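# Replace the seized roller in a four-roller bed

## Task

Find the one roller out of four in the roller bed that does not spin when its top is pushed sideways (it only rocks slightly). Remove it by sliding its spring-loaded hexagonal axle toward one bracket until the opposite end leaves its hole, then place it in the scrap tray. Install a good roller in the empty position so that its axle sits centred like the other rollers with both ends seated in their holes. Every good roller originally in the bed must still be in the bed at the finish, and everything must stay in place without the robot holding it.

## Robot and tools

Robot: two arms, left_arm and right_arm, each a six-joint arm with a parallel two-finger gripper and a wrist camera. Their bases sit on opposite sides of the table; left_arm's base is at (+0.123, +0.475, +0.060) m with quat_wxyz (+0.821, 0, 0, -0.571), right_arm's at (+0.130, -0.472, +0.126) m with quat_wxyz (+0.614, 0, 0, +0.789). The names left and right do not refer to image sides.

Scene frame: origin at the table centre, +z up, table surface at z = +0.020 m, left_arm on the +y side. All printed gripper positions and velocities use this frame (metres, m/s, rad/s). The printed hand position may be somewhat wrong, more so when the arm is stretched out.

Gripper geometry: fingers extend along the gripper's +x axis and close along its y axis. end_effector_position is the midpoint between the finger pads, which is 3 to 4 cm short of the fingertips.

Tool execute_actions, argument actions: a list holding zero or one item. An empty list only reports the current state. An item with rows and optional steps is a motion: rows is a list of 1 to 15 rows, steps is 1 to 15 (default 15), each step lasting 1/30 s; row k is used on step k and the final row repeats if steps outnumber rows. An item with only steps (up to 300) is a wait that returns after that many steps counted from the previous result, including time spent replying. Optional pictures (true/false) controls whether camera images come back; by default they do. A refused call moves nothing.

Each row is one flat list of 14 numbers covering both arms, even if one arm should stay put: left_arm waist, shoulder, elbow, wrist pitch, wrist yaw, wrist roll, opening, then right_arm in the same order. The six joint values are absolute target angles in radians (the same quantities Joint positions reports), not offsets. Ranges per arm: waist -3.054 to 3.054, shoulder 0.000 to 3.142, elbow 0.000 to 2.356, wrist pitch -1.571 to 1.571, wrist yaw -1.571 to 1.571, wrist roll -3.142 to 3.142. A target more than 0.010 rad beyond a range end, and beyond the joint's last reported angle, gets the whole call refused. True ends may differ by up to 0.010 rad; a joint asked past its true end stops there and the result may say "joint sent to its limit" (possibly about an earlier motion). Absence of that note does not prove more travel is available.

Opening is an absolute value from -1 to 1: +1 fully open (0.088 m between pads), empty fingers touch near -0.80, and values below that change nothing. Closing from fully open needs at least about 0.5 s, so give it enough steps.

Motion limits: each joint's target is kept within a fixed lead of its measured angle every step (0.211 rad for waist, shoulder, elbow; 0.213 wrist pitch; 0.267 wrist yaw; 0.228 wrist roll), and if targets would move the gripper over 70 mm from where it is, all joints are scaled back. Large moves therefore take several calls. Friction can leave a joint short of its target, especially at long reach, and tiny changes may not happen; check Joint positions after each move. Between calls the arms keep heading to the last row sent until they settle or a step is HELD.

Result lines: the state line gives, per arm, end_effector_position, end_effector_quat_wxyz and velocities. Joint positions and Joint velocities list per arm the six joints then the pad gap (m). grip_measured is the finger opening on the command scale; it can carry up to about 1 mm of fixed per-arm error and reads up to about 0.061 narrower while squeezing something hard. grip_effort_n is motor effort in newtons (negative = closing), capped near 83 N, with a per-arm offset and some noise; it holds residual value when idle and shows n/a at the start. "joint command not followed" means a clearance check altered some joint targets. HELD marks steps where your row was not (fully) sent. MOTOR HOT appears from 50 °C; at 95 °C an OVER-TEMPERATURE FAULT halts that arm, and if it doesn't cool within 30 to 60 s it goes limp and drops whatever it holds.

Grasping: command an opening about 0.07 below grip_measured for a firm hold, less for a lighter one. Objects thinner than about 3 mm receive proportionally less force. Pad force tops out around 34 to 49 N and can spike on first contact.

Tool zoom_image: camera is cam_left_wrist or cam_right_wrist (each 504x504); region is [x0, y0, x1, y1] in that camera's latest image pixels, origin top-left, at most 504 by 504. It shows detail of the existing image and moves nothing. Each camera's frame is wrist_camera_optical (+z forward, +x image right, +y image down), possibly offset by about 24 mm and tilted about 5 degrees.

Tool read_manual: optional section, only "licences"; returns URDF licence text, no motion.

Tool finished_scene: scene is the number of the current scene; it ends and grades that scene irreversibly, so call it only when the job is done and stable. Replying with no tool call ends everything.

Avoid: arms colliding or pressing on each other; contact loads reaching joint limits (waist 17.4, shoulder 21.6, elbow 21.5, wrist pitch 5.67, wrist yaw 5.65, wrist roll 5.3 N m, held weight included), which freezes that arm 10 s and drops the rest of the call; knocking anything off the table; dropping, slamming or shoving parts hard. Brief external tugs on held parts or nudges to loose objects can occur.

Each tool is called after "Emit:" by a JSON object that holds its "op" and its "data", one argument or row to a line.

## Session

Emit:
{"op": "execute_actions", "data": {
  "actions": []
}}

Scene clock: 0.00 s of 6600.00 s.
left_arm: end_effector_position=(+0.3445, +0.4854, +0.4006) grip_measured=+0.831 grip_effort_n=n/a end_effector_quat_wxyz=(+0.877, +0.339, +0.304, +0.155) end_effector_velocity=(-0.001, +0.001, -0.001) end_effector_angular_velocity=(+0.003, +0.000, +0.006) | right_arm: end_effector_position=(-0.1816, -0.2901, +0.1678) grip_measured=+0.825 grip_effort_n=n/a end_effector_quat_wxyz=(+0.360, -0.743, -0.025, +0.563) end_effector_velocity=(+0.002, -0.001, +0.000) end_effector_angular_velocity=(-0.017, -0.015, +0.014)
Joint positions: left_arm=[ 0.69   0.935  1.271 -1.128 -0.924  0.187  0.08 ] | right_arm=[ 1.017  2.159  1.545 -1.212  0.561  0.271  0.079]
Joint velocities: left_arm=[-0.002 -0.002 -0.002 -0.007 -0.007 -0.007 -0.   ] | right_arm=[-0.002 -0.002 -0.002 -0.007 -0.007 -0.022 -0.   ]
Motor temperatures (°C, as the motors report them): left_arm=[29 39 30 28 27 27] | right_arm=[28 28 29 29 27 25]
Heat: left arm: hottest shoulder 39 °C (+0.0 °C/min); right arm: hottest elbow 29 °C (+0.0 °C/min).

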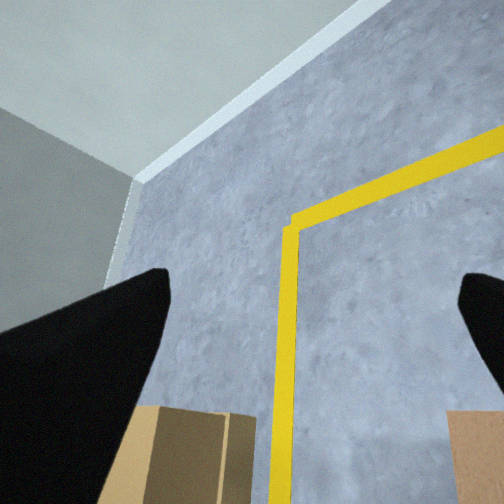

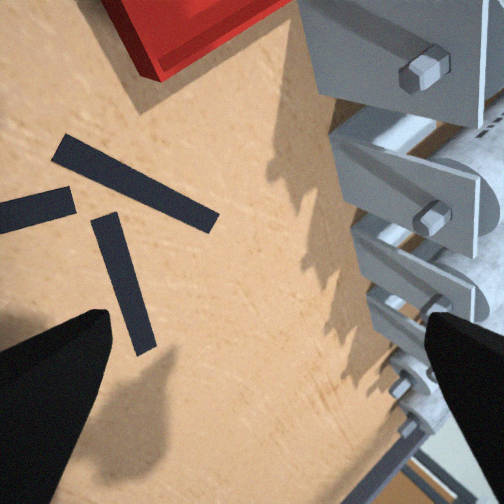

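Emit:
{"op": "execute_actions", "data": {
  "actions": [
    {"rows":[[0.2,1,1.3,-1.1,-0.4,0,1,1.0,1.5,1.5,-1.2,0.3,0.1,1]]}
  ],
  "pictures": false
}}

Emit:
{"op": "execute_actions", "data": {
  "actions": [
    {"rows":[[-0.5,1.1,1.4,-1.1,0,0,1,0,1.2,1.4,-1.1,0,0,1]]}
  ],
  "pictures": false
}}

Emit:
{"op": "execute_actions", "data": {
  "actions": [
    {"steps":30}
  ]
}}

Scene clock: 3.40 s of 6600.00 s.
left_arm: end_effector_position=(+0.3020, +0.3097, +0.3662) grip_measured=+0.990 grip_effort_n=16.5 end_effector_quat_wxyz=(+0.881, +0.257, +0.296, -0.266) end_effector_velocity=(-0.033, -0.035, -0.003) end_effector_angular_velocity=(-0.070, +0.077, -0.186) | right_arm: end_effector_position=(-0.1686, -0.3258, +0.3441) grip_measured=+0.984 grip_effort_n=17.9 end_effector_quat_wxyz=(+0.281, -0.567, +0.044, +0.774) end_effector_velocity=(+0.078, -0.026, +0.232) end_effector_angular_velocity=(+0.228, +0.723, +0.033)
Joint positions: left_arm=[ 0.217  0.996  1.293 -1.101 -0.416  0.006  0.087] | right_arm=[ 1.004  1.546  1.508 -1.2    0.307  0.105  0.087]
Joint velocities: left_arm=[-0.134 -0.002  0.007 -0.007  0.11  -0.037  0.001] | right_arm=[-0.007 -0.75  -0.002  0.022 -0.022 -0.037  0.001]
Motor temperatures (°C, as the motors report them): left_arm=[29 39 30 28 27 27] | right_arm=[28 29 30 29 27 25]
Heat: left arm: hottest shoulder 39 °C (+0.0 °C/min); right arm: hottest elbow 30 °C (+0.0 °C/min).
Steps of this call (steps 1 to 87: nothing new was sent; steps 88 to 102: all 15 steps of this action). Readings (joint positions):
88: left_arm=[0.676 0.938 1.273 -1.128 -0.908 0.164] | right_arm=[1.015 2.142 1.541 -1.206 0.532 0.248]
89: left_arm=[0.632 0.943 1.279 -1.122 -0.845 0.126] | right_arm=[1.012 2.114 1.528 -1.202 0.458 0.206]
91: left_arm=[0.543 0.963 1.289 -1.108 -0.734 0.076] | right_arm=[1.009 2.037 1.508 -1.208 0.384 0.158]
95: left_arm=[0.359 0.992 1.289 -1.104 -0.522 0.028] | right_arm=[1.006 1.842 1.508 -1.200 0.328 0.119]
102: the state above

Scene clock: 3.90 s of 6600.00 s.
left_arm: end_effector_position=(+0.1043, +0.2082, +0.3707) grip_measured=+0.991 grip_effort_n=16.5 end_effector_quat_wxyz=(+0.628, +0.287, +0.263, -0.674) end_effector_velocity=(-0.211, +0.017, +0.009) end_effector_angular_velocity=(-0.018, +0.054, -0.806) | right_arm: end_effector_position=(-0.0197, -0.2242, +0.4134) grip_measured=+0.986 grip_effort_n=17.9 end_effector_quat_wxyz=(+0.444, -0.379, +0.213, +0.783) end_effector_velocity=(+0.362, +0.211, -0.026) end_effector_angular_velocity=(-0.067, -0.036, -1.427)
Joint positions: left_arm=[-0.43   1.094  1.392 -1.097 -0.006  0.003  0.088] | right_arm=[ 0.298  1.207  1.411 -1.104  0.006  0.003  0.087]
Joint velocities: left_arm=[-0.745 -0.007  0.022 -0.007  0.081  0.007 -0.   ] | right_arm=[-1.458 -0.002 -0.071 -0.007 -0.022 -0.022 -0.   ]
Motor temperatures (°C, as the motors report them): left_arm=[29 39 31 28 27 27] | right_arm=[28 29 30 29 27 25]
Heat: left arm: hottest shoulder 39 °C (+0.0 °C/min); right arm: hottest elbow 30 °C (+0.0 °C/min).
Steps of this call (steps 1 to 15: all 15 steps of this action). Readings (joint positions):
1: left_arm=[0.204 1.002 1.301 -1.106 -0.401 0.004] | right_arm=[0.992 1.509 1.500 -1.184 0.269 0.089]
2: left_arm=[0.165 1.015 1.319 -1.108 -0.344 0.003] | right_arm=[0.952 1.469 1.476 -1.156 0.188 0.063]
4: left_arm=[0.079 1.048 1.354 -1.095 -0.234 0.003] | right_arm=[0.849 1.387 1.438 -1.140 0.105 0.035]
8: left_arm=[-0.109 1.085 1.379 -1.097 -0.076 0.003] | right_arm=[0.642 1.247 1.423 -1.110 0.035 0.012]
15: the state above

Scene clock: 4.90 s of 6600.00 s.
left_arm: end_effector_position=(+0.0858, +0.2102, +0.3714) grip_measured=+0.992 grip_effort_n=16.5 end_effector_quat_wxyz=(+0.604, +0.295, +0.253, -0.696) end_effector_velocity=(+0.004, +0.002, -0.000) end_effector_angular_velocity=(+0.001, -0.011, +0.023) | right_arm: end_effector_position=(+0.0582, -0.1915, +0.4131) grip_measured=+0.986 grip_effort_n=17.9 end_effector_quat_wxyz=(+0.553, -0.344, +0.267, +0.711) end_effector_velocity=(-0.001, +0.001, +0.001) end_effector_angular_velocity=(+0.007, +0.003, +0.008)
Joint positions: left_arm=[-0.497  1.094  1.394 -1.098 -0.003  0.003  0.088] | right_arm=[ 0.004  1.207  1.409 -1.102  0.003  0.002  0.087]
Joint velocities: left_arm=[ 0.002 -0.007 -0.002 -0.007 -0.022 -0.007 -0.   ] | right_arm=[-0.002 -0.002 -0.002  0.007 -0.007 -0.007 -0.   ]
Motor temperatures (°C, as the motors report them): left_arm=[29 39 31 28 27 27] | right_arm=[28 29 30 29 27 25]
Heat: left arm: hottest shoulder 39 °C (+0.0 °C/min); right arm: hottest elbow 30 °C (+0.0 °C/min).
Steps of this call (steps 1 to 30: the robot went on to your last target). Readings (joint positions):
1: left_arm=[-0.450 1.094 1.393 -1.098 -0.005 0.003] | right_arm=[0.249 1.207 1.409 -1.104 0.005 0.003]
2: left_arm=[-0.464 1.094 1.393 -1.098 -0.004 0.003] | right_arm=[0.200 1.207 1.409 -1.104 0.005 0.003]
4: left_arm=[-0.479 1.094 1.393 -1.098 -0.004 0.003] | right_arm=[0.106 1.207 1.409 -1.102 0.005 0.003]
8: left_arm=[-0.492 1.094 1.393 -1.098 -0.004 0.003] | right_arm=[0.026 1.207 1.409 -1.102 0.005 0.003]
30: the state above
All arms were judged still, so your last target was given up. Only a new action makes them travel on or press farther. Fingers that are still opening or closing keep moving.

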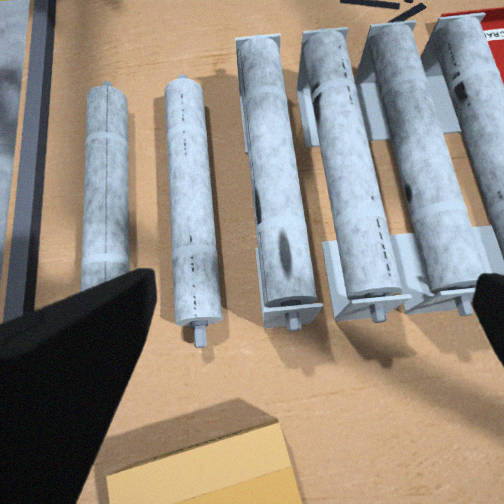

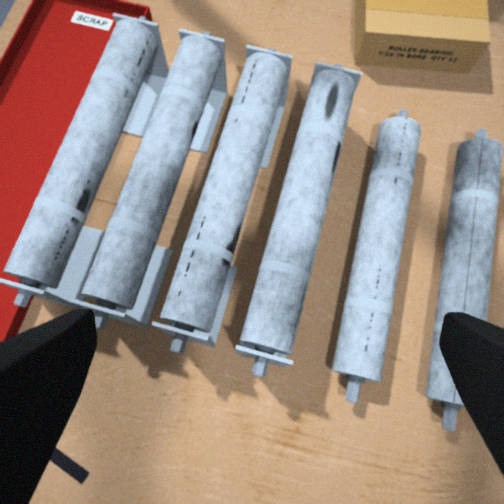

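Emit:
{"op": "execute_actions", "data": {
  "actions": [
    {"rows":[[-0.6,0.9,1.3,-1.05,0,0,1,-0.1,1.98,1.43,-0.6,0,0,-0.9]]}
  ],
  "pictures": false
}}

Emit:
{"op": "execute_actions", "data": {
  "actions": [
    {"rows":[[-0.6,0.9,1.3,-1.05,0,0,1,-0.09,2.04,1.43,-0.551,0,0,-0.9]]}
  ]
}}

Scene clock: 11.17 s of 6600.00 s.
left_arm: end_effector_position=(+0.0677, +0.2504, +0.3920) grip_measured=+0.992 grip_effort_n=16.5 end_effector_quat_wxyz=(+0.584, +0.249, +0.194, -0.748) end_effector_velocity=(-0.001, +0.002, -0.004) end_effector_angular_velocity=(+0.012, -0.002, -0.002) | right_arm: end_effector_position=(+0.0609, -0.0315, +0.2771) grip_measured=-0.693 grip_effort_n=-13.7 end_effector_quat_wxyz=(+0.572, -0.359, +0.308, +0.670) end_effector_velocity=(-0.008, +0.091, -0.498) end_effector_angular_velocity=(-1.024, -0.171, -0.010)
Joint positions: left_arm=[-0.597  0.9    1.31  -1.052  0.001  0.002  0.088] | right_arm=[-0.094  1.78   1.426 -0.632 -0.002  0.001  0.005]
Joint velocities: left_arm=[-0.012 -0.002 -0.007 -0.007 -0.007 -0.007 -0.   ] | right_arm=[-0.012  1.219 -0.002  0.183  0.007 -0.007 -0.175]
Motor temperatures (°C, as the motors report them): left_arm=[29 39 32 29 27 27] | right_arm=[28 29 30 30 27 25]
Heat: left arm: hottest shoulder 39 °C (+0.0 °C/min); right arm: hottest elbow 30 °C (+5.4 °C/min).
Steps of this call (steps 1 to 90: nothing new was sent; then 2.77 s passed at rest; steps 91 to 105: all 15 steps of this action). Readings (joint positions):
91: left_arm=[-0.504 1.081 1.387 -1.090 -0.006 0.002] | right_arm=[0.000 1.220 1.409 -1.094 -0.000 0.002]
92: left_arm=[-0.526 1.054 1.365 -1.073 -0.006 0.002] | right_arm=[-0.016 1.242 1.411 -1.048 -0.004 0.001]
94: left_arm=[-0.566 0.989 1.333 -1.074 0.001 0.002] | right_arm=[-0.050 1.315 1.426 -0.949 -0.002 0.001]
98: left_arm=[-0.590 0.905 1.327 -1.054 0.001 0.002] | right_arm=[-0.083 1.490 1.426 -0.781 -0.002 0.001]
105: the state above

Scene clock: 11.67 s of 6600.00 s.
left_arm: end_effector_position=(+0.0676, +0.2503, +0.3922) grip_measured=+0.992 grip_effort_n=16.5 end_effector_quat_wxyz=(+0.584, +0.249, +0.194, -0.748) end_effector_velocity=(+0.000, -0.001, -0.001) end_effector_angular_velocity=(-0.002, +0.002, +0.008) | right_arm: end_effector_position=(+0.0588, -0.0174, +0.1742) grip_measured=-0.809 grip_effort_n=-83.5 end_effector_quat_wxyz=(+0.543, -0.416, +0.358, +0.635) end_effector_velocity=(-0.004, -0.006, -0.017) end_effector_angular_velocity=(-0.050, +0.017, +0.032)
Joint positions: left_arm=[-0.597  0.9    1.31  -1.051  0.001  0.002  0.088] | right_arm=[-0.094  2.035  1.426 -0.553 -0.002  0.001  0.   ]
Joint velocities: left_arm=[-0.002 -0.002 -0.007  0.007 -0.007 -0.007  0.   ] | right_arm=[-0.002  0.032 -0.007 -0.007 -0.037 -0.022  0.   ]
Motor temperatures (°C, as the motors report them): left_arm=[29 39 32 29 27 27] | right_arm=[28 29 30 30 27 25]
Heat: left arm: hottest shoulder 39 °C (+0.0 °C/min); right arm: hottest elbow 30 °C (+5.1 °C/min).
Steps of this call (steps 1 to 15: all 15 steps of this action). Readings (joint positions):
1: left_arm=[-0.597 0.900 1.310 -1.052 0.001 0.002] | right_arm=[-0.094 1.821 1.426 -0.622 -0.002 0.001]
2: left_arm=[-0.597 0.900 1.310 -1.051 0.001 0.002] | right_arm=[-0.094 1.862 1.426 -0.605 -0.002 0.001]
4: left_arm=[-0.597 0.900 1.310 -1.051 0.001 0.002] | right_arm=[-0.094 1.940 1.426 -0.580 -0.002 0.001]
8: left_arm=[-0.597 0.900 1.310 -1.051 0.001 0.002] | right_arm=[-0.094 2.027 1.426 -0.567 -0.002 0.001]
15: the state above

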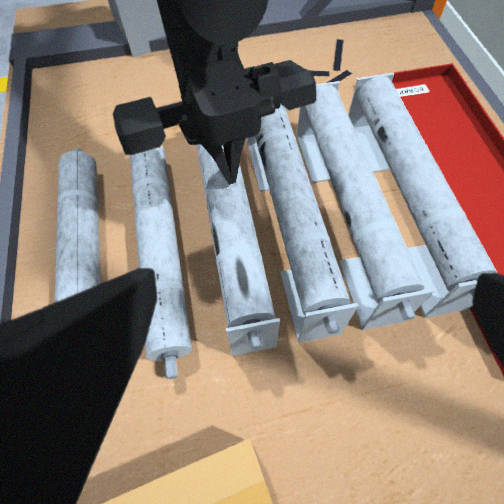

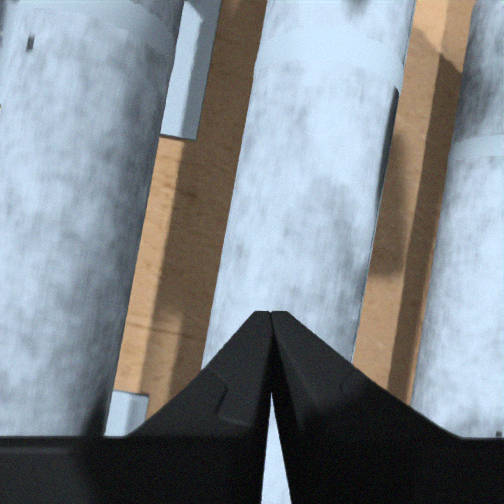

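Emit:
{"op": "execute_actions", "data": {
  "actions": [
    {"rows":[[-0.6,0.9,1.3,-1.05,0,0,1,-0.115,2.075,1.43,-0.551,0,0,-0.82]],"steps":12}
  ],
  "pictures": false
}}

Emit:
{"op": "execute_actions", "data": {
  "actions": [
    {"rows":[[-0.6,0.9,1.3,-1.05,0,0,1,-0.04,2.075,1.43,-0.551,0,0,-0.82]],"steps":10}
  ]
}}

Scene clock: 15.30 s of 6600.00 s.
left_arm: end_effector_position=(+0.0675, +0.2502, +0.3922) grip_measured=+0.992 grip_effort_n=16.0 end_effector_quat_wxyz=(+0.584, +0.249, +0.194, -0.748) end_effector_velocity=(+0.001, +0.003, -0.004) end_effector_angular_velocity=(+0.022, -0.004, +0.008) | right_arm: end_effector_position=(+0.0654, -0.0171, +0.1636) grip_measured=-0.809 grip_effort_n=-63.0 end_effector_quat_wxyz=(+0.544, -0.420, +0.367, +0.627) end_effector_velocity=(+0.009, -0.001, -0.000) end_effector_angular_velocity=(-0.005, -0.016, +0.000)
Joint positions: left_arm=[-0.598  0.9    1.31  -1.051  0.001  0.002  0.088] | right_arm=[-0.109  2.06   1.426 -0.549 -0.004  0.001  0.   ]
Joint velocities: left_arm=[-0.002 -0.002 -0.002 -0.022 -0.007 -0.007 -0.   ] | right_arm=[-0.017 -0.002 -0.002 -0.007  0.007 -0.022  0.   ]
Motor temperatures (°C, as the motors report them): left_arm=[29 39 32 30 27 27] | right_arm=[28 30 30 30 27 25]
Heat: left arm: hottest shoulder 39 °C (+0.0 °C/min); right arm: hottest shoulder 30 °C (+3.9 °C/min).
Steps of this call (steps 1 to 15: the robot went on to your last target; steps 16 to 90: nothing new was sent; then 0.23 s passed at rest; steps 91 to 102: all 12 steps of this action). Readings (joint positions):
91: left_arm=[-0.598 0.900 1.310 -1.051 0.001 0.002] | right_arm=[-0.094 2.039 1.426 -0.553 -0.002 0.001]
92: left_arm=[-0.598 0.900 1.310 -1.051 0.001 0.002] | right_arm=[-0.095 2.043 1.426 -0.552 -0.002 0.001]
94: left_arm=[-0.598 0.900 1.310 -1.051 0.001 0.002] | right_arm=[-0.101 2.052 1.426 -0.551 -0.002 0.001]
98: left_arm=[-0.598 0.900 1.310 -1.051 0.001 0.002] | right_arm=[-0.108 2.059 1.426 -0.550 -0.003 0.001]
102: the state above

Scene clock: 15.63 s of 6600.00 s.
left_arm: end_effector_position=(+0.0675, +0.2502, +0.3922) grip_measured=+0.992 grip_effort_n=16.0 end_effector_quat_wxyz=(+0.584, +0.249, +0.194, -0.748) end_effector_velocity=(+0.000, +0.004, -0.005) end_effector_angular_velocity=(+0.022, -0.004, +0.003) | right_arm: end_effector_position=(+0.0341, -0.0234, +0.1592) grip_measured=-0.809 grip_effort_n=-56.5 end_effector_quat_wxyz=(+0.521, -0.437, +0.353, +0.643) end_effector_velocity=(+0.001, -0.003, +0.000) end_effector_angular_velocity=(-0.019, +0.006, -0.007)
Joint positions: left_arm=[-0.598  0.9    1.31  -1.051  0.001  0.002  0.088] | right_arm=[-0.038  2.07   1.426 -0.55   0.001  0.001  0.   ]
Joint velocities: left_arm=[-0.007 -0.007 -0.007 -0.022 -0.007 -0.007 -0.   ] | right_arm=[-0.002 -0.002  0.002 -0.022 -0.007  0.007  0.   ]
Motor temperatures (°C, as the motors report them): left_arm=[29 39 32 30 27 27] | right_arm=[28 30 30 30 27 25]
Heat: left arm: hottest shoulder 39 °C (+0.0 °C/min); right arm: hottest shoulder 30 °C (+3.8 °C/min).
Steps of this call (steps 1 to 10: all 10 steps of this action). Readings (joint positions):
1: left_arm=[-0.598 0.900 1.310 -1.051 0.001 0.002] | right_arm=[-0.108 2.060 1.426 -0.549 -0.002 0.001]
2: left_arm=[-0.598 0.900 1.310 -1.051 0.001 0.002] | right_arm=[-0.102 2.060 1.426 -0.549 0.006 0.001]
4: left_arm=[-0.598 0.900 1.310 -1.051 0.001 0.002] | right_arm=[-0.080 2.060 1.426 -0.549 0.006 0.001]
8: left_arm=[-0.598 0.900 1.310 -1.051 0.001 0.002] | right_arm=[-0.042 2.069 1.426 -0.550 0.001 0.001]
10: the state above

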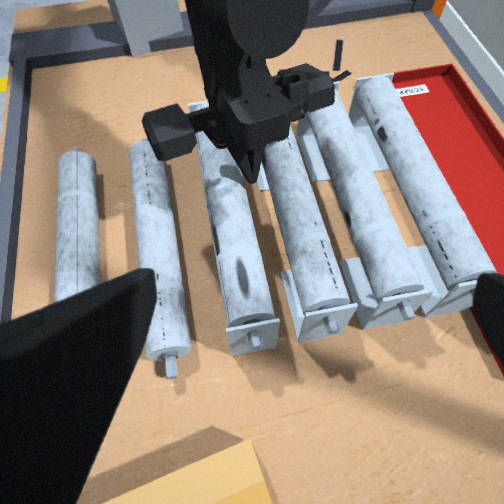

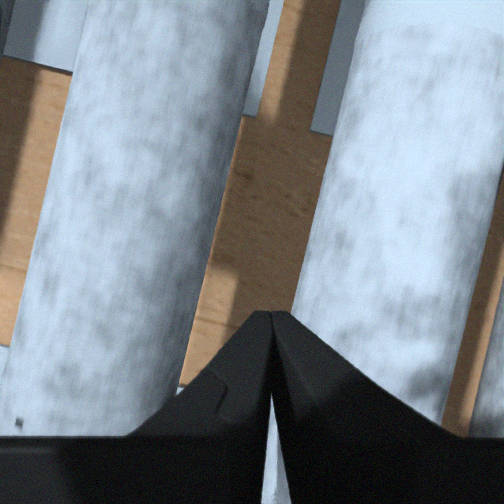

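Contact, no turn: likely seized. Quick control on the next.

Emit:
{"op": "execute_actions", "data": {
  "actions": [
    {"rows":[[-0.6,0.9,1.3,-1.05,0,0,1,0,2.068,1.43,-0.551,0,0,-0.82],[-0.6,0.9,1.3,-1.05,0,0,1,0,2.068,1.43,-0.551,0,0,-0.82],[-0.6,0.9,1.3,-1.05,0,0,1,0.02,2.068,1.43,-0.551,0,0,-0.82],[-0.6,0.9,1.3,-1.05,0,0,1,0.03,2.068,1.43,-0.551,0,0,-0.82],[-0.6,0.9,1.3,-1.05,0,0,1,0.04,2.068,1.43,-0.551,0,0,-0.82],[-0.6,0.9,1.3,-1.05,0,0,1,0.06,2.068,1.43,-0.551,0,0,-0.82],[-0.6,0.9,1.3,-1.05,0,0,1,0.08,2.068,1.43,-0.551,0,0,-0.82],[-0.6,0.9,1.3,-1.05,0,0,1,0.11,2.068,1.43,-0.551,0,0,-0.82]]}
  ]
}}

Scene clock: 20.33 s of 6600.00 s.
left_arm: end_effector_position=(+0.0675, +0.2502, +0.3922) grip_measured=+0.992 grip_effort_n=16.0 end_effector_quat_wxyz=(+0.584, +0.249, +0.194, -0.748) end_effector_velocity=(+0.002, +0.003, -0.004) end_effector_angular_velocity=(+0.022, -0.004, +0.013) | right_arm: end_effector_position=(-0.0310, -0.0413, +0.1621) grip_measured=-0.809 grip_effort_n=-56.5 end_effector_quat_wxyz=(+0.473, -0.459, +0.319, +0.681) end_effector_velocity=(-0.055, -0.034, -0.015) end_effector_angular_velocity=(-0.068, -0.035, +0.143)
Joint positions: left_arm=[-0.598  0.9    1.31  -1.051  0.001  0.002  0.088] | right_arm=[ 0.109  2.065  1.43  -0.551 -0.     0.001  0.   ]
Joint velocities: left_arm=[ 0.002 -0.002 -0.002 -0.022 -0.007 -0.007 -0.   ] | right_arm=[ 0.139  0.022 -0.002 -0.051  0.007 -0.007  0.   ]
Motor temperatures (°C, as the motors report them): left_arm=[29 39 32 30 27 27] | right_arm=[28 31 31 30 27 25]
Heat: left arm: hottest shoulder 39 °C (+0.0 °C/min); right arm: hottest shoulder 31 °C (+5.9 °C/min).
Steps of this call (steps 1 to 15: the robot went on to your last target; steps 16 to 90: nothing new was sent; then 1.20 s passed at rest; steps 91 to 105: all 15 steps of this action). Readings (joint positions):
91: left_arm=[-0.598 0.900 1.310 -1.051 0.001 0.002] | right_arm=[-0.038 2.070 1.426 -0.550 0.001 0.001]
92: left_arm=[-0.598 0.900 1.310 -1.051 0.001 0.002] | right_arm=[-0.034 2.070 1.426 -0.550 0.001 0.001]
94: left_arm=[-0.598 0.900 1.310 -1.051 0.001 0.002] | right_arm=[-0.020 2.070 1.426 -0.550 0.001 0.001]
98: left_arm=[-0.598 0.900 1.310 -1.051 0.001 0.002] | right_arm=[0.034 2.070 1.426 -0.550 0.020 0.001]
105: the state above

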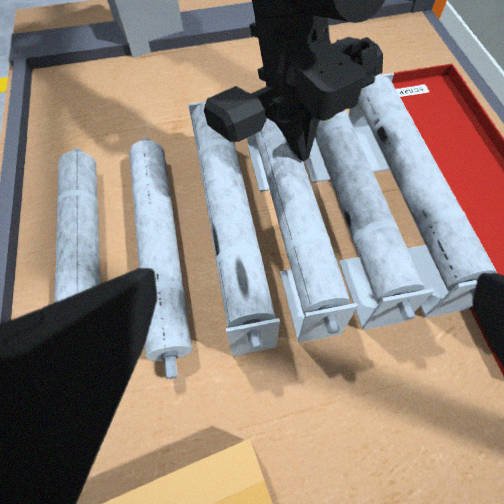

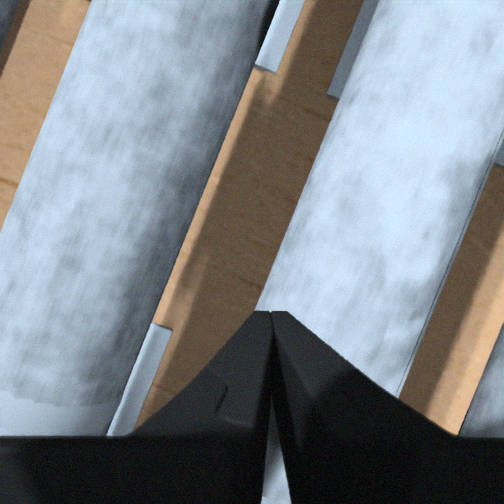

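Emit:
{"op": "execute_actions", "data": {
  "actions": [
    {"rows":[[-0.5,1.2,1.5,-1.07,0,-0.135,0.55,0.05,1.6,1.1,-0.6,0,0.2,-0.3]],"steps":12}
  ],
  "pictures": false
}}

Emit:
{"op": "execute_actions", "data": {
  "actions": [
    {"rows":[[-0.487,1.8,1.9,-1.074,0,-0.135,0.55,-0.03,1.526,0.79,-0.465,0,0.23,-0.2]]}
  ],
  "pictures": false
}}

Emit:
{"op": "execute_actions", "data": {
  "actions": [
    {"rows":[[-0.487,2.147,1.92,-1.074,0,-0.135,0.55,-0.03,1.526,0.79,-0.465,0,0.23,-0.2]]}
  ]
}}

Scene clock: 26.97 s of 6600.00 s.
left_arm: end_effector_position=(+0.0790, +0.1823, +0.3812) grip_measured=+0.565 grip_effort_n=-13.7 end_effector_quat_wxyz=(+0.620, +0.250, +0.293, -0.684) end_effector_velocity=(+0.006, -0.002, +0.037) end_effector_angular_velocity=(-0.089, +0.045, +0.058) | right_arm: end_effector_position=(+0.0187, -0.1105, +0.2321) grip_measured=-0.318 grip_effort_n=17.9 end_effector_quat_wxyz=(+0.544, -0.371, +0.375, +0.652) end_effector_velocity=(+0.002, -0.008, +0.140) end_effector_angular_velocity=(+0.358, +0.141, -0.045)
Joint positions: left_arm=[-0.505  1.196  1.48  -1.068  0.001 -0.128  0.067] | right_arm=[ 0.05   1.633  1.129 -0.598 -0.     0.192  0.023]
Joint velocities: left_arm=[ 0.017 -0.002  0.1   -0.007 -0.007 -0.051 -0.006] | right_arm=[-0.002 -0.413 -0.022 -0.007 -0.007  0.051  0.006]
Motor temperatures (°C, as the motors report them): left_arm=[29 38 32 31 27 27] | right_arm=[28 32 31 30 27 25]
Heat: left arm: hottest shoulder 38 °C (-2.2 °C/min); right arm: hottest shoulder 32 °C (+6.7 °C/min).
Steps of this call (steps 1 to 15: the robot went on to your last target; steps 16 to 90: nothing new was sent; then 3.23 s passed at rest; steps 91 to 102: all 12 steps of this action). Readings (joint positions):
91: left_arm=[-0.592 0.916 1.324 -1.061 0.004 -0.013] | right_arm=[0.111 2.052 1.415 -0.545 -0.001 0.021]
92: left_arm=[-0.569 0.951 1.365 -1.076 0.004 -0.047] | right_arm=[0.106 2.018 1.372 -0.547 -0.005 0.070]
94: left_arm=[-0.535 1.042 1.443 -1.050 0.001 -0.086] | right_arm=[0.087 1.918 1.273 -0.586 -0.005 0.129]
98: left_arm=[-0.511 1.166 1.475 -1.067 0.001 -0.118] | right_arm=[0.051 1.738 1.147 -0.600 -0.000 0.178]
102: the state above

Scene clock: 27.47 s of 6600.00 s.
left_arm: end_effector_position=(+0.0651, +0.0462, +0.3326) grip_measured=+0.553 grip_effort_n=-13.3 end_effector_quat_wxyz=(+0.605, +0.307, +0.346, -0.648) end_effector_velocity=(-0.013, -0.093, -0.266) end_effector_angular_velocity=(+0.686, -0.083, +0.004) | right_arm: end_effector_position=(+0.0609, -0.1674, +0.1707) grip_measured=-0.204 grip_effort_n=17.9 end_effector_quat_wxyz=(+0.562, -0.380, +0.423, +0.601) end_effector_velocity=(+0.002, -0.006, -0.003) end_effector_angular_velocity=(+0.003, +0.019, +0.003)
Joint positions: left_arm=[-0.489  1.764  1.881 -1.073  0.001 -0.131  0.066] | right_arm=[-0.025  1.537  0.805 -0.469  0.     0.227  0.029]
Joint velocities: left_arm=[ 0.002  0.623 -0.002 -0.066  0.007 -0.007 -0.   ] | right_arm=[-0.012 -0.022 -0.037  0.022 -0.022 -0.007  0.   ]
Motor temperatures (°C, as the motors report them): left_arm=[29 38 32 31 27 27] | right_arm=[28 32 31 30 27 25]
Heat: left arm: hottest shoulder 38 °C (-2.2 °C/min); right arm: hottest shoulder 32 °C (+6.6 °C/min).
Steps of this call (steps 1 to 15: all 15 steps of this action). Readings (joint positions):
1: left_arm=[-0.504 1.210 1.500 -1.080 0.001 -0.128] | right_arm=[0.047 1.614 1.109 -0.574 -0.002 0.197]
2: left_arm=[-0.500 1.244 1.550 -1.091 0.001 -0.130] | right_arm=[0.036 1.590 1.067 -0.532 -0.004 0.205]
4: left_arm=[-0.494 1.335 1.664 -1.063 0.001 -0.130] | right_arm=[0.003 1.553 0.976 -0.511 -0.001 0.216]
8: left_arm=[-0.491 1.519 1.831 -1.067 0.001 -0.131] | right_arm=[-0.025 1.545 0.836 -0.490 0.000 0.225]
15: the state above

Scene clock: 27.97 s of 6600.00 s.
left_arm: end_effector_position=(+0.0598, +0.0065, +0.1787) grip_measured=+0.552 grip_effort_n=-13.7 end_effector_quat_wxyz=(+0.552, +0.420, +0.437, -0.572) end_effector_velocity=(-0.000, -0.001, +0.001) end_effector_angular_velocity=(-0.007, -0.000, +0.021) | right_arm: end_effector_position=(+0.0614, -0.1688, +0.1693) grip_measured=-0.203 grip_effort_n=17.9 end_effector_quat_wxyz=(+0.561, -0.381, +0.424, +0.600) end_effector_velocity=(-0.001, +0.001, +0.001) end_effector_angular_velocity=(+0.007, +0.001, +0.021)
Joint positions: left_arm=[-0.489  2.14   1.914 -1.074  0.001 -0.132  0.066] | right_arm=[-0.026  1.536  0.8   -0.468  0.     0.228  0.029]
Joint velocities: left_arm=[-0.002 -0.002 -0.002  0.007 -0.007 -0.022 -0.   ] | right_arm=[-0.002 -0.002 -0.002  0.007 -0.007 -0.022  0.   ]
Motor temperatures (°C, as the motors report them): left_arm=[29 39 32 31 27 27] | right_arm=[28 32 31 30 27 25]
Heat: left arm: hottest shoulder 39 °C (+0.0 °C/min); right arm: hottest shoulder 32 °C (+6.4 °C/min).
Steps of this call (steps 1 to 15: all 15 steps of this action). Readings (joint positions):
1: left_arm=[-0.489 1.793 1.882 -1.076 0.001 -0.132] | right_arm=[-0.026 1.536 0.804 -0.469 0.000 0.227]
2: left_arm=[-0.489 1.823 1.892 -1.076 0.001 -0.132] | right_arm=[-0.026 1.536 0.803 -0.469 0.000 0.227]
4: left_arm=[-0.489 1.884 1.910 -1.070 0.001 -0.132] | right_arm=[-0.026 1.536 0.801 -0.469 0.000 0.227]
8: left_arm=[-0.489 2.020 1.914 -1.070 0.001 -0.132] | right_arm=[-0.026 1.536 0.800 -0.468 0.000 0.227]
15: the state above

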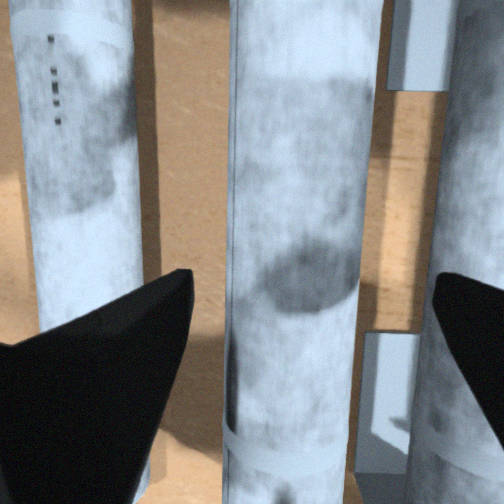

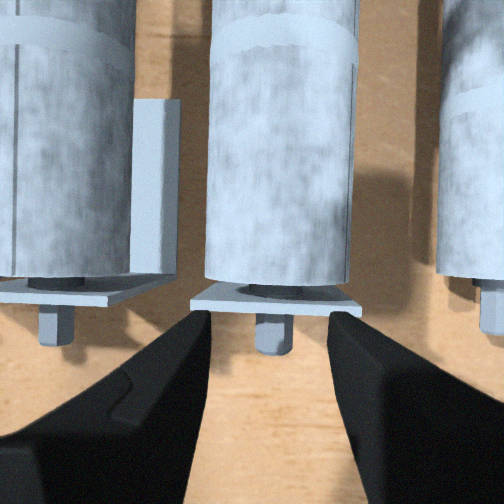

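Emit:
{"op": "execute_actions", "data": {
  "actions": [
    {"rows":[[-0.485,2.16,1.82,-0.96,0,-0.12,0.55,-0.025,1.51,0.70,-0.42,0,0.22,-0.2]],"steps":10}
  ],
  "pictures": false
}}

Emit:
{"op": "execute_actions", "data": {
  "actions": [
    {"rows":[[-0.485,2.165,1.77,-0.90,0,-0.12,0.55,-0.025,1.60,0.64,-0.28,0,0.22,-0.2]],"steps":12}
  ]
}}

Scene clock: 32.10 s of 6600.00 s.
left_arm: end_effector_position=(+0.0602, +0.0020, +0.1555) grip_measured=+0.552 grip_effort_n=-13.7 end_effector_quat_wxyz=(+0.554, +0.417, +0.432, -0.577) end_effector_velocity=(-0.001, -0.010, -0.000) end_effector_angular_velocity=(-0.051, +0.006, +0.021) | right_arm: end_effector_position=(+0.0657, -0.1874, +0.1514) grip_measured=-0.203 grip_effort_n=17.9 end_effector_quat_wxyz=(+0.556, -0.392, +0.429, +0.593) end_effector_velocity=(-0.002, +0.008, +0.007) end_effector_angular_velocity=(+0.050, +0.011, +0.021)
Joint positions: left_arm=[-0.487  2.15   1.832 -0.969  0.001 -0.124  0.066] | right_arm=[-0.026  1.521  0.713 -0.425  0.     0.223  0.029]
Joint velocities: left_arm=[-0.002 -0.002 -0.017  0.066 -0.007 -0.022  0.   ] | right_arm=[-0.002 -0.017 -0.002  0.037 -0.007 -0.022  0.   ]
Motor temperatures (°C, as the motors report them): left_arm=[29 40 32 31 27 27] | right_arm=[28 32 31 30 27 25]
Heat: left arm: hottest shoulder 40 °C (+1.9 °C/min); right arm: hottest shoulder 32 °C (+5.6 °C/min).
Steps of this call (steps 1 to 15: the robot went on to your last target; steps 16 to 90: nothing new was sent; then 0.80 s passed at rest; steps 91 to 100: all 10 steps of this action). Readings (joint positions):
91: left_arm=[-0.489 2.140 1.911 -1.063 0.001 -0.132] | right_arm=[-0.026 1.535 0.793 -0.461 0.000 0.228]
92: left_arm=[-0.489 2.140 1.894 -1.032 0.001 -0.132] | right_arm=[-0.026 1.529 0.776 -0.442 0.000 0.227]
94: left_arm=[-0.488 2.140 1.868 -0.998 0.001 -0.128] | right_arm=[-0.026 1.521 0.744 -0.441 0.000 0.225]
98: left_arm=[-0.487 2.149 1.836 -0.974 0.001 -0.125] | right_arm=[-0.026 1.521 0.713 -0.429 0.000 0.223]
100: the state above

Scene clock: 32.50 s of 6600.00 s.
left_arm: end_effector_position=(+0.0600, +0.0002, +0.1421) grip_measured=+0.552 grip_effort_n=-13.7 end_effector_quat_wxyz=(+0.556, +0.414, +0.429, -0.580) end_effector_velocity=(+0.002, -0.001, +0.001) end_effector_angular_velocity=(-0.008, -0.004, +0.012) | right_arm: end_effector_position=(+0.0658, -0.1880, +0.1244) grip_measured=-0.203 grip_effort_n=17.9 end_effector_quat_wxyz=(+0.557, -0.391, +0.429, +0.594) end_effector_velocity=(-0.003, -0.000, -0.001) end_effector_angular_velocity=(-0.002, +0.018, +0.012)
Joint positions: left_arm=[-0.487  2.153  1.782 -0.903  0.001 -0.124  0.066] | right_arm=[-0.026  1.593  0.649 -0.286  0.     0.222  0.029]
Joint velocities: left_arm=[ 0.002 -0.002 -0.002  0.007 -0.007 -0.007 -0.   ] | right_arm=[-0.002  0.002 -0.002  0.007 -0.022 -0.007 -0.   ]
Motor temperatures (°C, as the motors report them): left_arm=[29 40 32 31 27 27] | right_arm=[28 32 31 30 27 25]
Heat: left arm: hottest shoulder 40 °C (+1.8 °C/min); right arm: hottest shoulder 32 °C (+5.5 °C/min).
Steps of this call (steps 1 to 12: all 12 steps of this action). Readings (joint positions):
1: left_arm=[-0.487 2.150 1.827 -0.958 0.001 -0.124] | right_arm=[-0.026 1.525 0.707 -0.412 0.000 0.223]
2: left_arm=[-0.487 2.150 1.818 -0.940 0.001 -0.124] | right_arm=[-0.026 1.535 0.696 -0.368 0.000 0.222]
4: left_arm=[-0.487 2.150 1.803 -0.921 0.001 -0.124] | right_arm=[-0.026 1.563 0.678 -0.330 0.000 0.222]
8: left_arm=[-0.487 2.153 1.783 -0.908 0.001 -0.124] | right_arm=[-0.026 1.591 0.650 -0.300 0.000 0.222]
12: the state above

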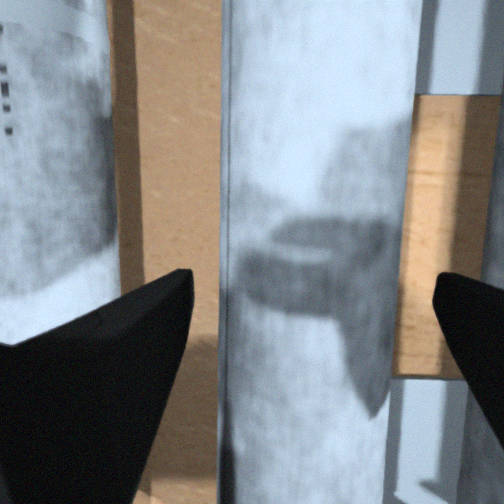

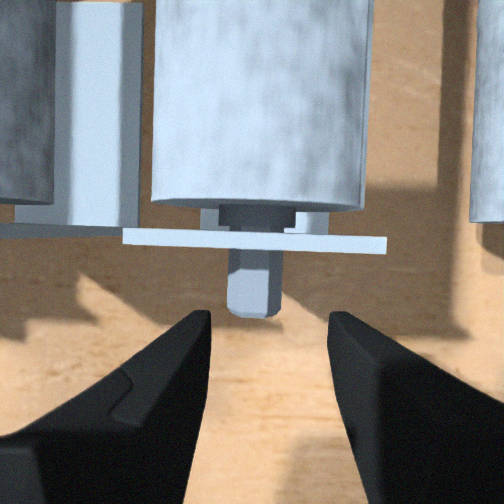

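Emit:
{"op": "execute_actions", "data": {
  "actions": [
    {"rows":[[-0.487,2.19,1.71,-0.83,0,-0.115,0.55,-0.025,1.638,0.675,-0.24,0,0.22,-0.3]],"steps":12}
  ]
}}

Scene clock: 34.83 s of 6600.00 s.
left_arm: end_effector_position=(+0.0603, +0.0022, +0.1158) grip_measured=+0.552 grip_effort_n=-13.3 end_effector_quat_wxyz=(+0.552, +0.421, +0.431, -0.577) end_effector_velocity=(+0.001, -0.009, +0.006) end_effector_angular_velocity=(-0.049, -0.013, +0.011) | right_arm: end_effector_position=(+0.0639, -0.1796, +0.1199) grip_measured=-0.294 grip_effort_n=-13.7 end_effector_quat_wxyz=(+0.559, -0.386, +0.425, +0.598) end_effector_velocity=(-0.001, +0.001, +0.002) end_effector_angular_velocity=(-0.002, +0.018, +0.007)
Joint positions: left_arm=[-0.487  2.178  1.72  -0.833  0.001 -0.119  0.066] | right_arm=[-0.026  1.631  0.66  -0.244  0.     0.222  0.025]
Joint velocities: left_arm=[-0.002 -0.007  0.002  0.037 -0.022 -0.007  0.   ] | right_arm=[-0.007 -0.002  0.007 -0.007 -0.022 -0.007 -0.001]
Motor temperatures (°C, as the motors report them): left_arm=[29 41 32 31 27 27] | right_arm=[28 32 31 30 27 25]
Heat: left arm: hottest shoulder 41 °C (+3.4 °C/min); right arm: hottest shoulder 32 °C (+5.2 °C/min).
Steps of this call (steps 1 to 15: the robot went on to your last target; steps 16 to 58: nothing new was sent; steps 59 to 70: all 12 steps of this action). Readings (joint positions):
59: left_arm=[-0.487 2.153 1.775 -0.893 0.001 -0.123] | right_arm=[-0.026 1.598 0.649 -0.280 0.000 0.222]
60: left_arm=[-0.487 2.153 1.763 -0.872 0.001 -0.122] | right_arm=[-0.026 1.605 0.650 -0.269 0.000 0.222]
62: left_arm=[-0.487 2.157 1.746 -0.854 0.001 -0.120] | right_arm=[-0.026 1.620 0.654 -0.256 0.000 0.222]
66: left_arm=[-0.487 2.175 1.724 -0.839 0.001 -0.119] | right_arm=[-0.026 1.630 0.657 -0.248 0.000 0.222]
70: the state above

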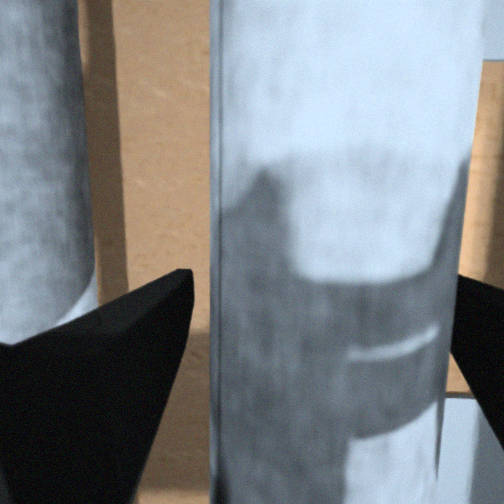

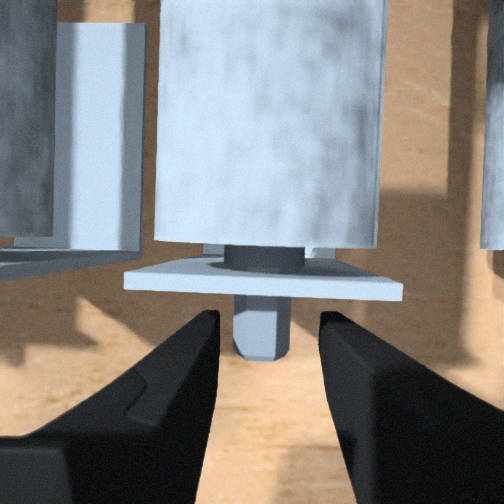

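Emit:
{"op": "execute_actions", "data": {
  "actions": [
    {"rows":[[-0.492,2.185,1.72,-0.83,0,-0.115,0.3,-0.018,1.635,0.687,-0.24,0,0.22,-0.4]],"steps":8}
  ],
  "pictures": false
}}

Emit:
{"op": "execute_actions", "data": {
  "actions": [
    {"rows":[[-0.492,2.185,1.72,-0.83,0,-0.115,0,-0.018,1.635,0.687,-0.24,0,0.22,-0.75]],"steps":10}
  ]
}}

Emit:
{"op": "execute_actions", "data": {
  "actions": [
    {"rows":[[-0.492,2.185,1.72,-0.83,0,-0.115,0,-0.01,1.59,0.625,-0.26,0,0.23,-0.75]],"steps":8}
  ],
  "pictures": false
}}

Emit:
{"op": "execute_actions", "data": {
  "actions": [
    {"rows":[[-0.492,2.185,1.72,-0.83,0,-0.115,0,0,1.535,0.575,-0.28,0,0.24,-0.75]],"steps":12}
  ]
}}

Scene clock: 40.60 s of 6600.00 s.
left_arm: end_effector_position=(+0.0591, +0.0020, +0.1158) grip_measured=+0.328 grip_effort_n=-13.7 end_effector_quat_wxyz=(+0.551, +0.421, +0.431, -0.578) end_effector_velocity=(-0.005, +0.001, -0.001) end_effector_angular_velocity=(-0.003, -0.001, +0.011) | right_arm: end_effector_position=(+0.0618, -0.1750, +0.1230) grip_measured=-0.387 grip_effort_n=-13.7 end_effector_quat_wxyz=(+0.560, -0.383, +0.421, +0.602) end_effector_velocity=(+0.000, +0.000, +0.002) end_effector_angular_velocity=(+0.006, -0.014, +0.020)
Joint positions: left_arm=[-0.489  2.178  1.719 -0.831  0.001 -0.119  0.055] | right_arm=[-0.023  1.632  0.673 -0.242  0.     0.222  0.02 ]
Joint velocities: left_arm=[-0.012 -0.002 -0.007  0.007 -0.007 -0.022 -0.011] | right_arm=[ 0.002 -0.007  0.002 -0.007  0.007 -0.022 -0.004]
Motor temperatures (°C, as the motors report them): left_arm=[29 43 33 30 27 27] | right_arm=[28 31 31 30 27 25]
Heat: left arm: hottest shoulder 43 °C (+5.9 °C/min); right arm: hottest shoulder 31 °C (+3.0 °C/min).
Steps of this call (steps 1 to 15: the robot went on to your last target; steps 16 to 90: nothing new was sent; then 2.50 s passed at rest; steps 91 to 98: all 8 steps of this action). Readings (joint positions):
91: left_arm=[-0.487 2.178 1.719 -0.831 0.001 -0.119] | right_arm=[-0.026 1.632 0.662 -0.243 0.000 0.222]
92: left_arm=[-0.487 2.178 1.719 -0.831 0.001 -0.119] | right_arm=[-0.026 1.632 0.664 -0.243 0.000 0.222]
94: left_arm=[-0.488 2.178 1.719 -0.831 0.001 -0.119] | right_arm=[-0.024 1.632 0.668 -0.243 0.000 0.222]
98: the state above

Scene clock: 40.93 s of 6600.00 s.
left_arm: end_effector_position=(+0.0606, +0.0019, +0.1158) grip_measured=+0.085 grip_effort_n=-83.5 end_effector_quat_wxyz=(+0.553, +0.422, +0.429, -0.576) end_effector_velocity=(-0.002, +0.005, -0.001) end_effector_angular_velocity=(+0.023, +0.006, +0.003) | right_arm: end_effector_position=(+0.0614, -0.1752, +0.1230) grip_measured=-0.624 grip_effort_n=-83.5 end_effector_quat_wxyz=(+0.559, -0.383, +0.421, +0.603) end_effector_velocity=(-0.001, -0.004, -0.002) end_effector_angular_velocity=(-0.013, +0.001, +0.012)
Joint positions: left_arm=[-0.488  2.178  1.719 -0.831 -0.004 -0.117  0.043] | right_arm=[-0.022  1.632  0.673 -0.243 -0.     0.222  0.008]
Joint velocities: left_arm=[-0.002 -0.002 -0.002 -0.022  0.007 -0.007 -0.   ] | right_arm=[ 0.002 -0.002 -0.007 -0.007 -0.007 -0.007 -0.   ]
Motor temperatures (°C, as the motors report them): left_arm=[29 43 33 30 27 27] | right_arm=[28 31 31 30 27 25]
Heat: left arm: hottest shoulder 43 °C (+5.9 °C/min); right arm: hottest shoulder 31 °C (+2.9 °C/min).
Steps of this call (steps 1 to 10: all 10 steps of this action). Readings (joint positions):
1: left_arm=[-0.490 2.178 1.719 -0.831 0.001 -0.118] | right_arm=[-0.022 1.632 0.673 -0.242 0.000 0.222]
2: left_arm=[-0.490 2.178 1.719 -0.831 0.001 -0.118] | right_arm=[-0.022 1.632 0.673 -0.242 0.000 0.222]
4: left_arm=[-0.488 2.178 1.719 -0.831 -0.004 -0.118] | right_arm=[-0.022 1.632 0.673 -0.242 -0.000 0.222]
8: left_arm=[-0.488 2.178 1.719 -0.831 -0.004 -0.117] | right_arm=[-0.022 1.632 0.673 -0.243 -0.000 0.222]
10: the state above

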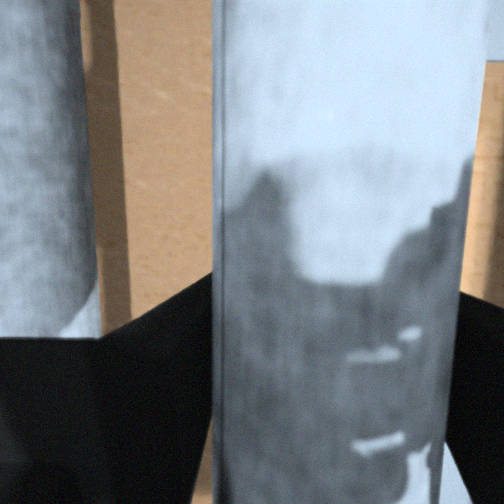

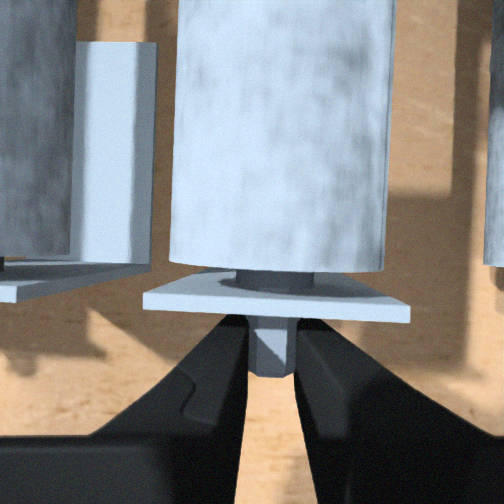

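Scene clock: 41.20 s of 6600.00 s.
left_arm: end_effector_position=(+0.0605, +0.0009, +0.1161) grip_measured=+0.085 grip_effort_n=-83.5 end_effector_quat_wxyz=(+0.554, +0.420, +0.428, -0.577) end_effector_velocity=(+0.002, +0.002, +0.002) end_effector_angular_velocity=(+0.003, +0.003, +0.040) | right_arm: end_effector_position=(+0.0619, -0.1799, +0.1236) grip_measured=-0.624 grip_effort_n=-83.5 end_effector_quat_wxyz=(+0.560, -0.381, +0.421, +0.603) end_effector_velocity=(-0.001, -0.012, -0.000) end_effector_angular_velocity=(-0.011, +0.016, +0.017)
Joint positions: left_arm=[-0.488  2.178  1.719 -0.827 -0.004 -0.117  0.043] | right_arm=[-0.019  1.612  0.652 -0.239  0.001  0.228  0.008]
Joint velocities: left_arm=[ 0.002 -0.007 -0.002 -0.007 -0.007 -0.037 -0.   ] | right_arm=[ 0.002 -0.037 -0.037 -0.007 -0.022 -0.007 -0.   ]
Motor temperatures (°C, as the motors report them): left_arm=[29 43 33 30 27 27] | right_arm=[28 31 31 30 27 25]
Heat: left arm: hottest shoulder 43 °C (+5.8 °C/min); right arm: hottest shoulder 31 °C (+2.9 °C/min).
Steps of this call (steps 1 to 8: all 8 steps of this action). Readings (joint positions):
1: left_arm=[-0.488 2.178 1.719 -0.831 -0.004 -0.117] | right_arm=[-0.021 1.630 0.671 -0.243 -0.000 0.222]
2: left_arm=[-0.488 2.178 1.719 -0.830 -0.004 -0.117] | right_arm=[-0.021 1.626 0.666 -0.242 -0.000 0.224]
4: left_arm=[-0.488 2.178 1.719 -0.827 -0.004 -0.117] | right_arm=[-0.019 1.618 0.658 -0.239 0.001 0.226]
8: the state above

Scene clock: 41.60 s of 6600.00 s.
left_arm: end_effector_position=(+0.0599, -0.0000, +0.1092) grip_measured=+0.085 grip_effort_n=-83.5 end_effector_quat_wxyz=(+0.552, +0.423, +0.430, -0.576) end_effector_velocity=(+0.000, +0.003, -0.002) end_effector_angular_velocity=(+0.012, -0.003, +0.021) | right_arm: end_effector_position=(+0.0619, -0.1968, +0.1247) grip_measured=-0.624 grip_effort_n=-83.5 end_effector_quat_wxyz=(+0.557, -0.384, +0.424, +0.602) end_effector_velocity=(+0.001, -0.000, +0.001) end_effector_angular_velocity=(+0.008, -0.002, -0.007)
Joint positions: left_arm=[-0.489  2.194  1.719 -0.818 -0.004 -0.117  0.043] | right_arm=[-0.005  1.551  0.6   -0.257  0.001  0.239  0.008]
Joint velocities: left_arm=[-0.002 -0.002 -0.007 -0.007 -0.007 -0.022 -0.   ] | right_arm=[ 0.002 -0.007 -0.007  0.007  0.007  0.007 -0.   ]
Motor temperatures (°C, as the motors report them): left_arm=[29 43 33 30 27 27] | right_arm=[28 31 31 30 27 25]
Heat: left arm: hottest shoulder 43 °C (+5.8 °C/min); right arm: hottest shoulder 31 °C (+2.9 °C/min).
Steps of this call (steps 1 to 12: all 12 steps of this action). Readings (joint positions):
1: left_arm=[-0.488 2.178 1.719 -0.827 -0.004 -0.117] | right_arm=[-0.018 1.606 0.647 -0.238 0.002 0.230]
2: left_arm=[-0.488 2.178 1.719 -0.827 -0.004 -0.117] | right_arm=[-0.016 1.596 0.637 -0.238 0.002 0.232]
4: left_arm=[-0.488 2.178 1.719 -0.827 -0.004 -0.117] | right_arm=[-0.009 1.575 0.617 -0.249 0.002 0.236]
8: left_arm=[-0.488 2.182 1.719 -0.822 -0.004 -0.117] | right_arm=[-0.005 1.557 0.602 -0.256 0.001 0.238]
12: the state above

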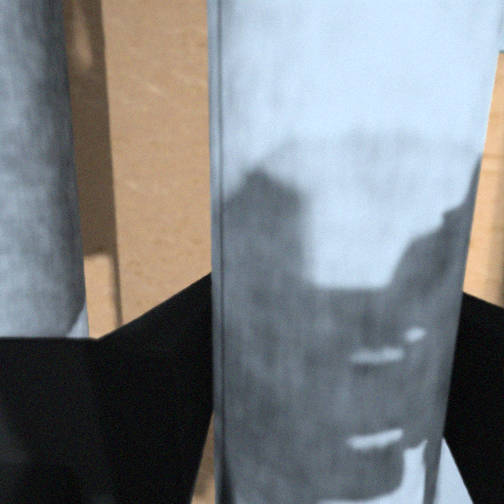

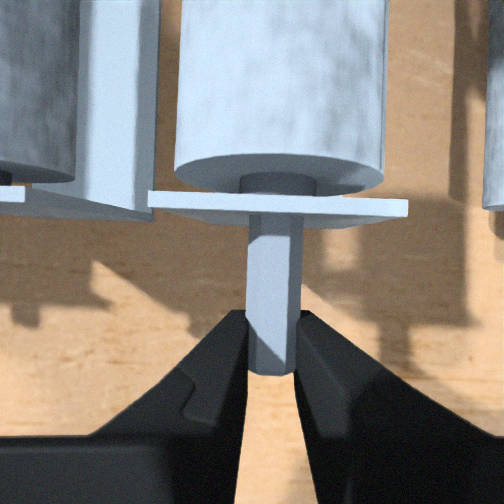

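Emit:
{"op": "execute_actions", "data": {
  "actions": [
    {"rows":[[-0.488,2.185,1.84,-0.95,0,-0.115,0,0,1.535,0.575,-0.28,0,0.24,-0.75]],"steps":10}
  ],
  "pictures": false
}}

Emit:
{"op": "execute_actions", "data": {
  "actions": [
    {"rows":[[-0.488,2.225,1.96,-1.085,0,-0.115,0,0,1.54,0.575,-0.28,0,0.24,-0.75]],"steps":12}
  ]
}}

Scene clock: 46.20 s of 6600.00 s.
left_arm: end_effector_position=(+0.0599, -0.0004, +0.1240) grip_measured=+0.085 grip_effort_n=-83.5 end_effector_quat_wxyz=(+0.546, +0.432, +0.438, -0.568) end_effector_velocity=(+0.002, -0.003, +0.009) end_effector_angular_velocity=(+0.004, -0.024, -0.004) | right_arm: end_effector_position=(+0.0618, -0.1979, +0.1238) grip_measured=-0.624 grip_effort_n=-83.5 end_effector_quat_wxyz=(+0.557, -0.384, +0.424, +0.602) end_effector_velocity=(-0.002, -0.003, -0.001) end_effector_angular_velocity=(-0.011, +0.016, +0.012)
Joint positions: left_arm=[-0.488  2.21   1.812 -0.927 -0.003 -0.117  0.043] | right_arm=[-0.004  1.55   0.595 -0.253  0.001  0.24   0.008]
Joint velocities: left_arm=[-0.002  0.012  0.056 -0.051 -0.022  0.007  0.   ] | right_arm=[-0.002 -0.002 -0.002 -0.007 -0.022 -0.007 -0.   ]
Motor temperatures (°C, as the motors report them): left_arm=[29 46 33 30 27 27] | right_arm=[28 32 31 30 27 25]
Heat: left arm: hottest shoulder 46 °C (+9.1 °C/min); right arm: hottest shoulder 32 °C (+3.9 °C/min).
Steps of this call (steps 1 to 15: the robot went on to your last target; steps 16 to 90: nothing new was sent; then 1.27 s passed at rest; steps 91 to 100: all 10 steps of this action). Readings (joint positions):
91: left_arm=[-0.489 2.194 1.728 -0.828 -0.004 -0.117] | right_arm=[-0.005 1.549 0.599 -0.257 0.001 0.240]
92: left_arm=[-0.489 2.200 1.752 -0.856 -0.004 -0.117] | right_arm=[-0.005 1.549 0.599 -0.257 0.001 0.240]
94: left_arm=[-0.489 2.203 1.784 -0.896 -0.004 -0.117] | right_arm=[-0.004 1.549 0.597 -0.257 0.001 0.240]
98: left_arm=[-0.488 2.206 1.808 -0.924 -0.003 -0.117] | right_arm=[-0.004 1.550 0.596 -0.253 0.001 0.240]
100: the state above

Scene clock: 46.60 s of 6600.00 s.
left_arm: end_effector_position=(+0.0599, +0.0001, +0.1342) grip_measured=+0.085 grip_effort_n=-83.5 end_effector_quat_wxyz=(+0.535, +0.449, +0.452, -0.555) end_effector_velocity=(+0.003, +0.003, +0.008) end_effector_angular_velocity=(+0.014, -0.022, +0.009) | right_arm: end_effector_position=(+0.0617, -0.1979, +0.1227) grip_measured=-0.624 grip_effort_n=-83.5 end_effector_quat_wxyz=(+0.556, -0.385, +0.425, +0.602) end_effector_velocity=(+0.001, -0.006, -0.003) end_effector_angular_velocity=(-0.027, -0.002, +0.007)
Joint positions: left_arm=[-0.488  2.253  1.934 -1.062 -0.001 -0.117  0.043] | right_arm=[-0.004  1.555  0.595 -0.25   0.001  0.24   0.008]
Joint velocities: left_arm=[-0.002 -0.002  0.032 -0.051 -0.022 -0.007 -0.   ] | right_arm=[-0.002  0.002 -0.002 -0.022 -0.007 -0.007 -0.   ]
Motor temperatures (°C, as the motors report them): left_arm=[29 46 33 30 27 27] | right_arm=[28 32 31 30 27 25]
Heat: left arm: hottest shoulder 46 °C (+9.0 °C/min); right arm: hottest shoulder 32 °C (+3.9 °C/min).
Steps of this call (steps 1 to 12: all 12 steps of this action). Readings (joint positions):
1: left_arm=[-0.488 2.215 1.828 -0.944 -0.003 -0.117] | right_arm=[-0.004 1.550 0.595 -0.253 0.001 0.240]
2: left_arm=[-0.488 2.227 1.859 -0.981 -0.002 -0.117] | right_arm=[-0.004 1.551 0.595 -0.252 0.001 0.240]
4: left_arm=[-0.488 2.239 1.897 -1.022 -0.002 -0.117] | right_arm=[-0.004 1.554 0.595 -0.251 0.001 0.240]
8: left_arm=[-0.488 2.248 1.926 -1.053 -0.002 -0.117] | right_arm=[-0.004 1.555 0.595 -0.250 0.001 0.240]
12: the state above

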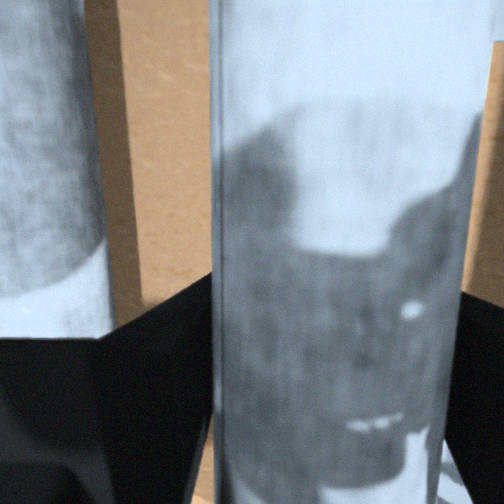

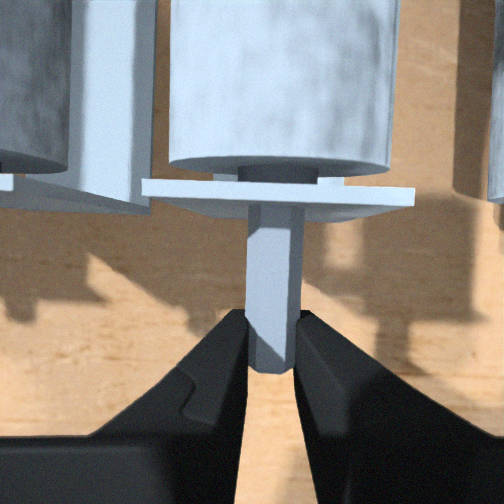

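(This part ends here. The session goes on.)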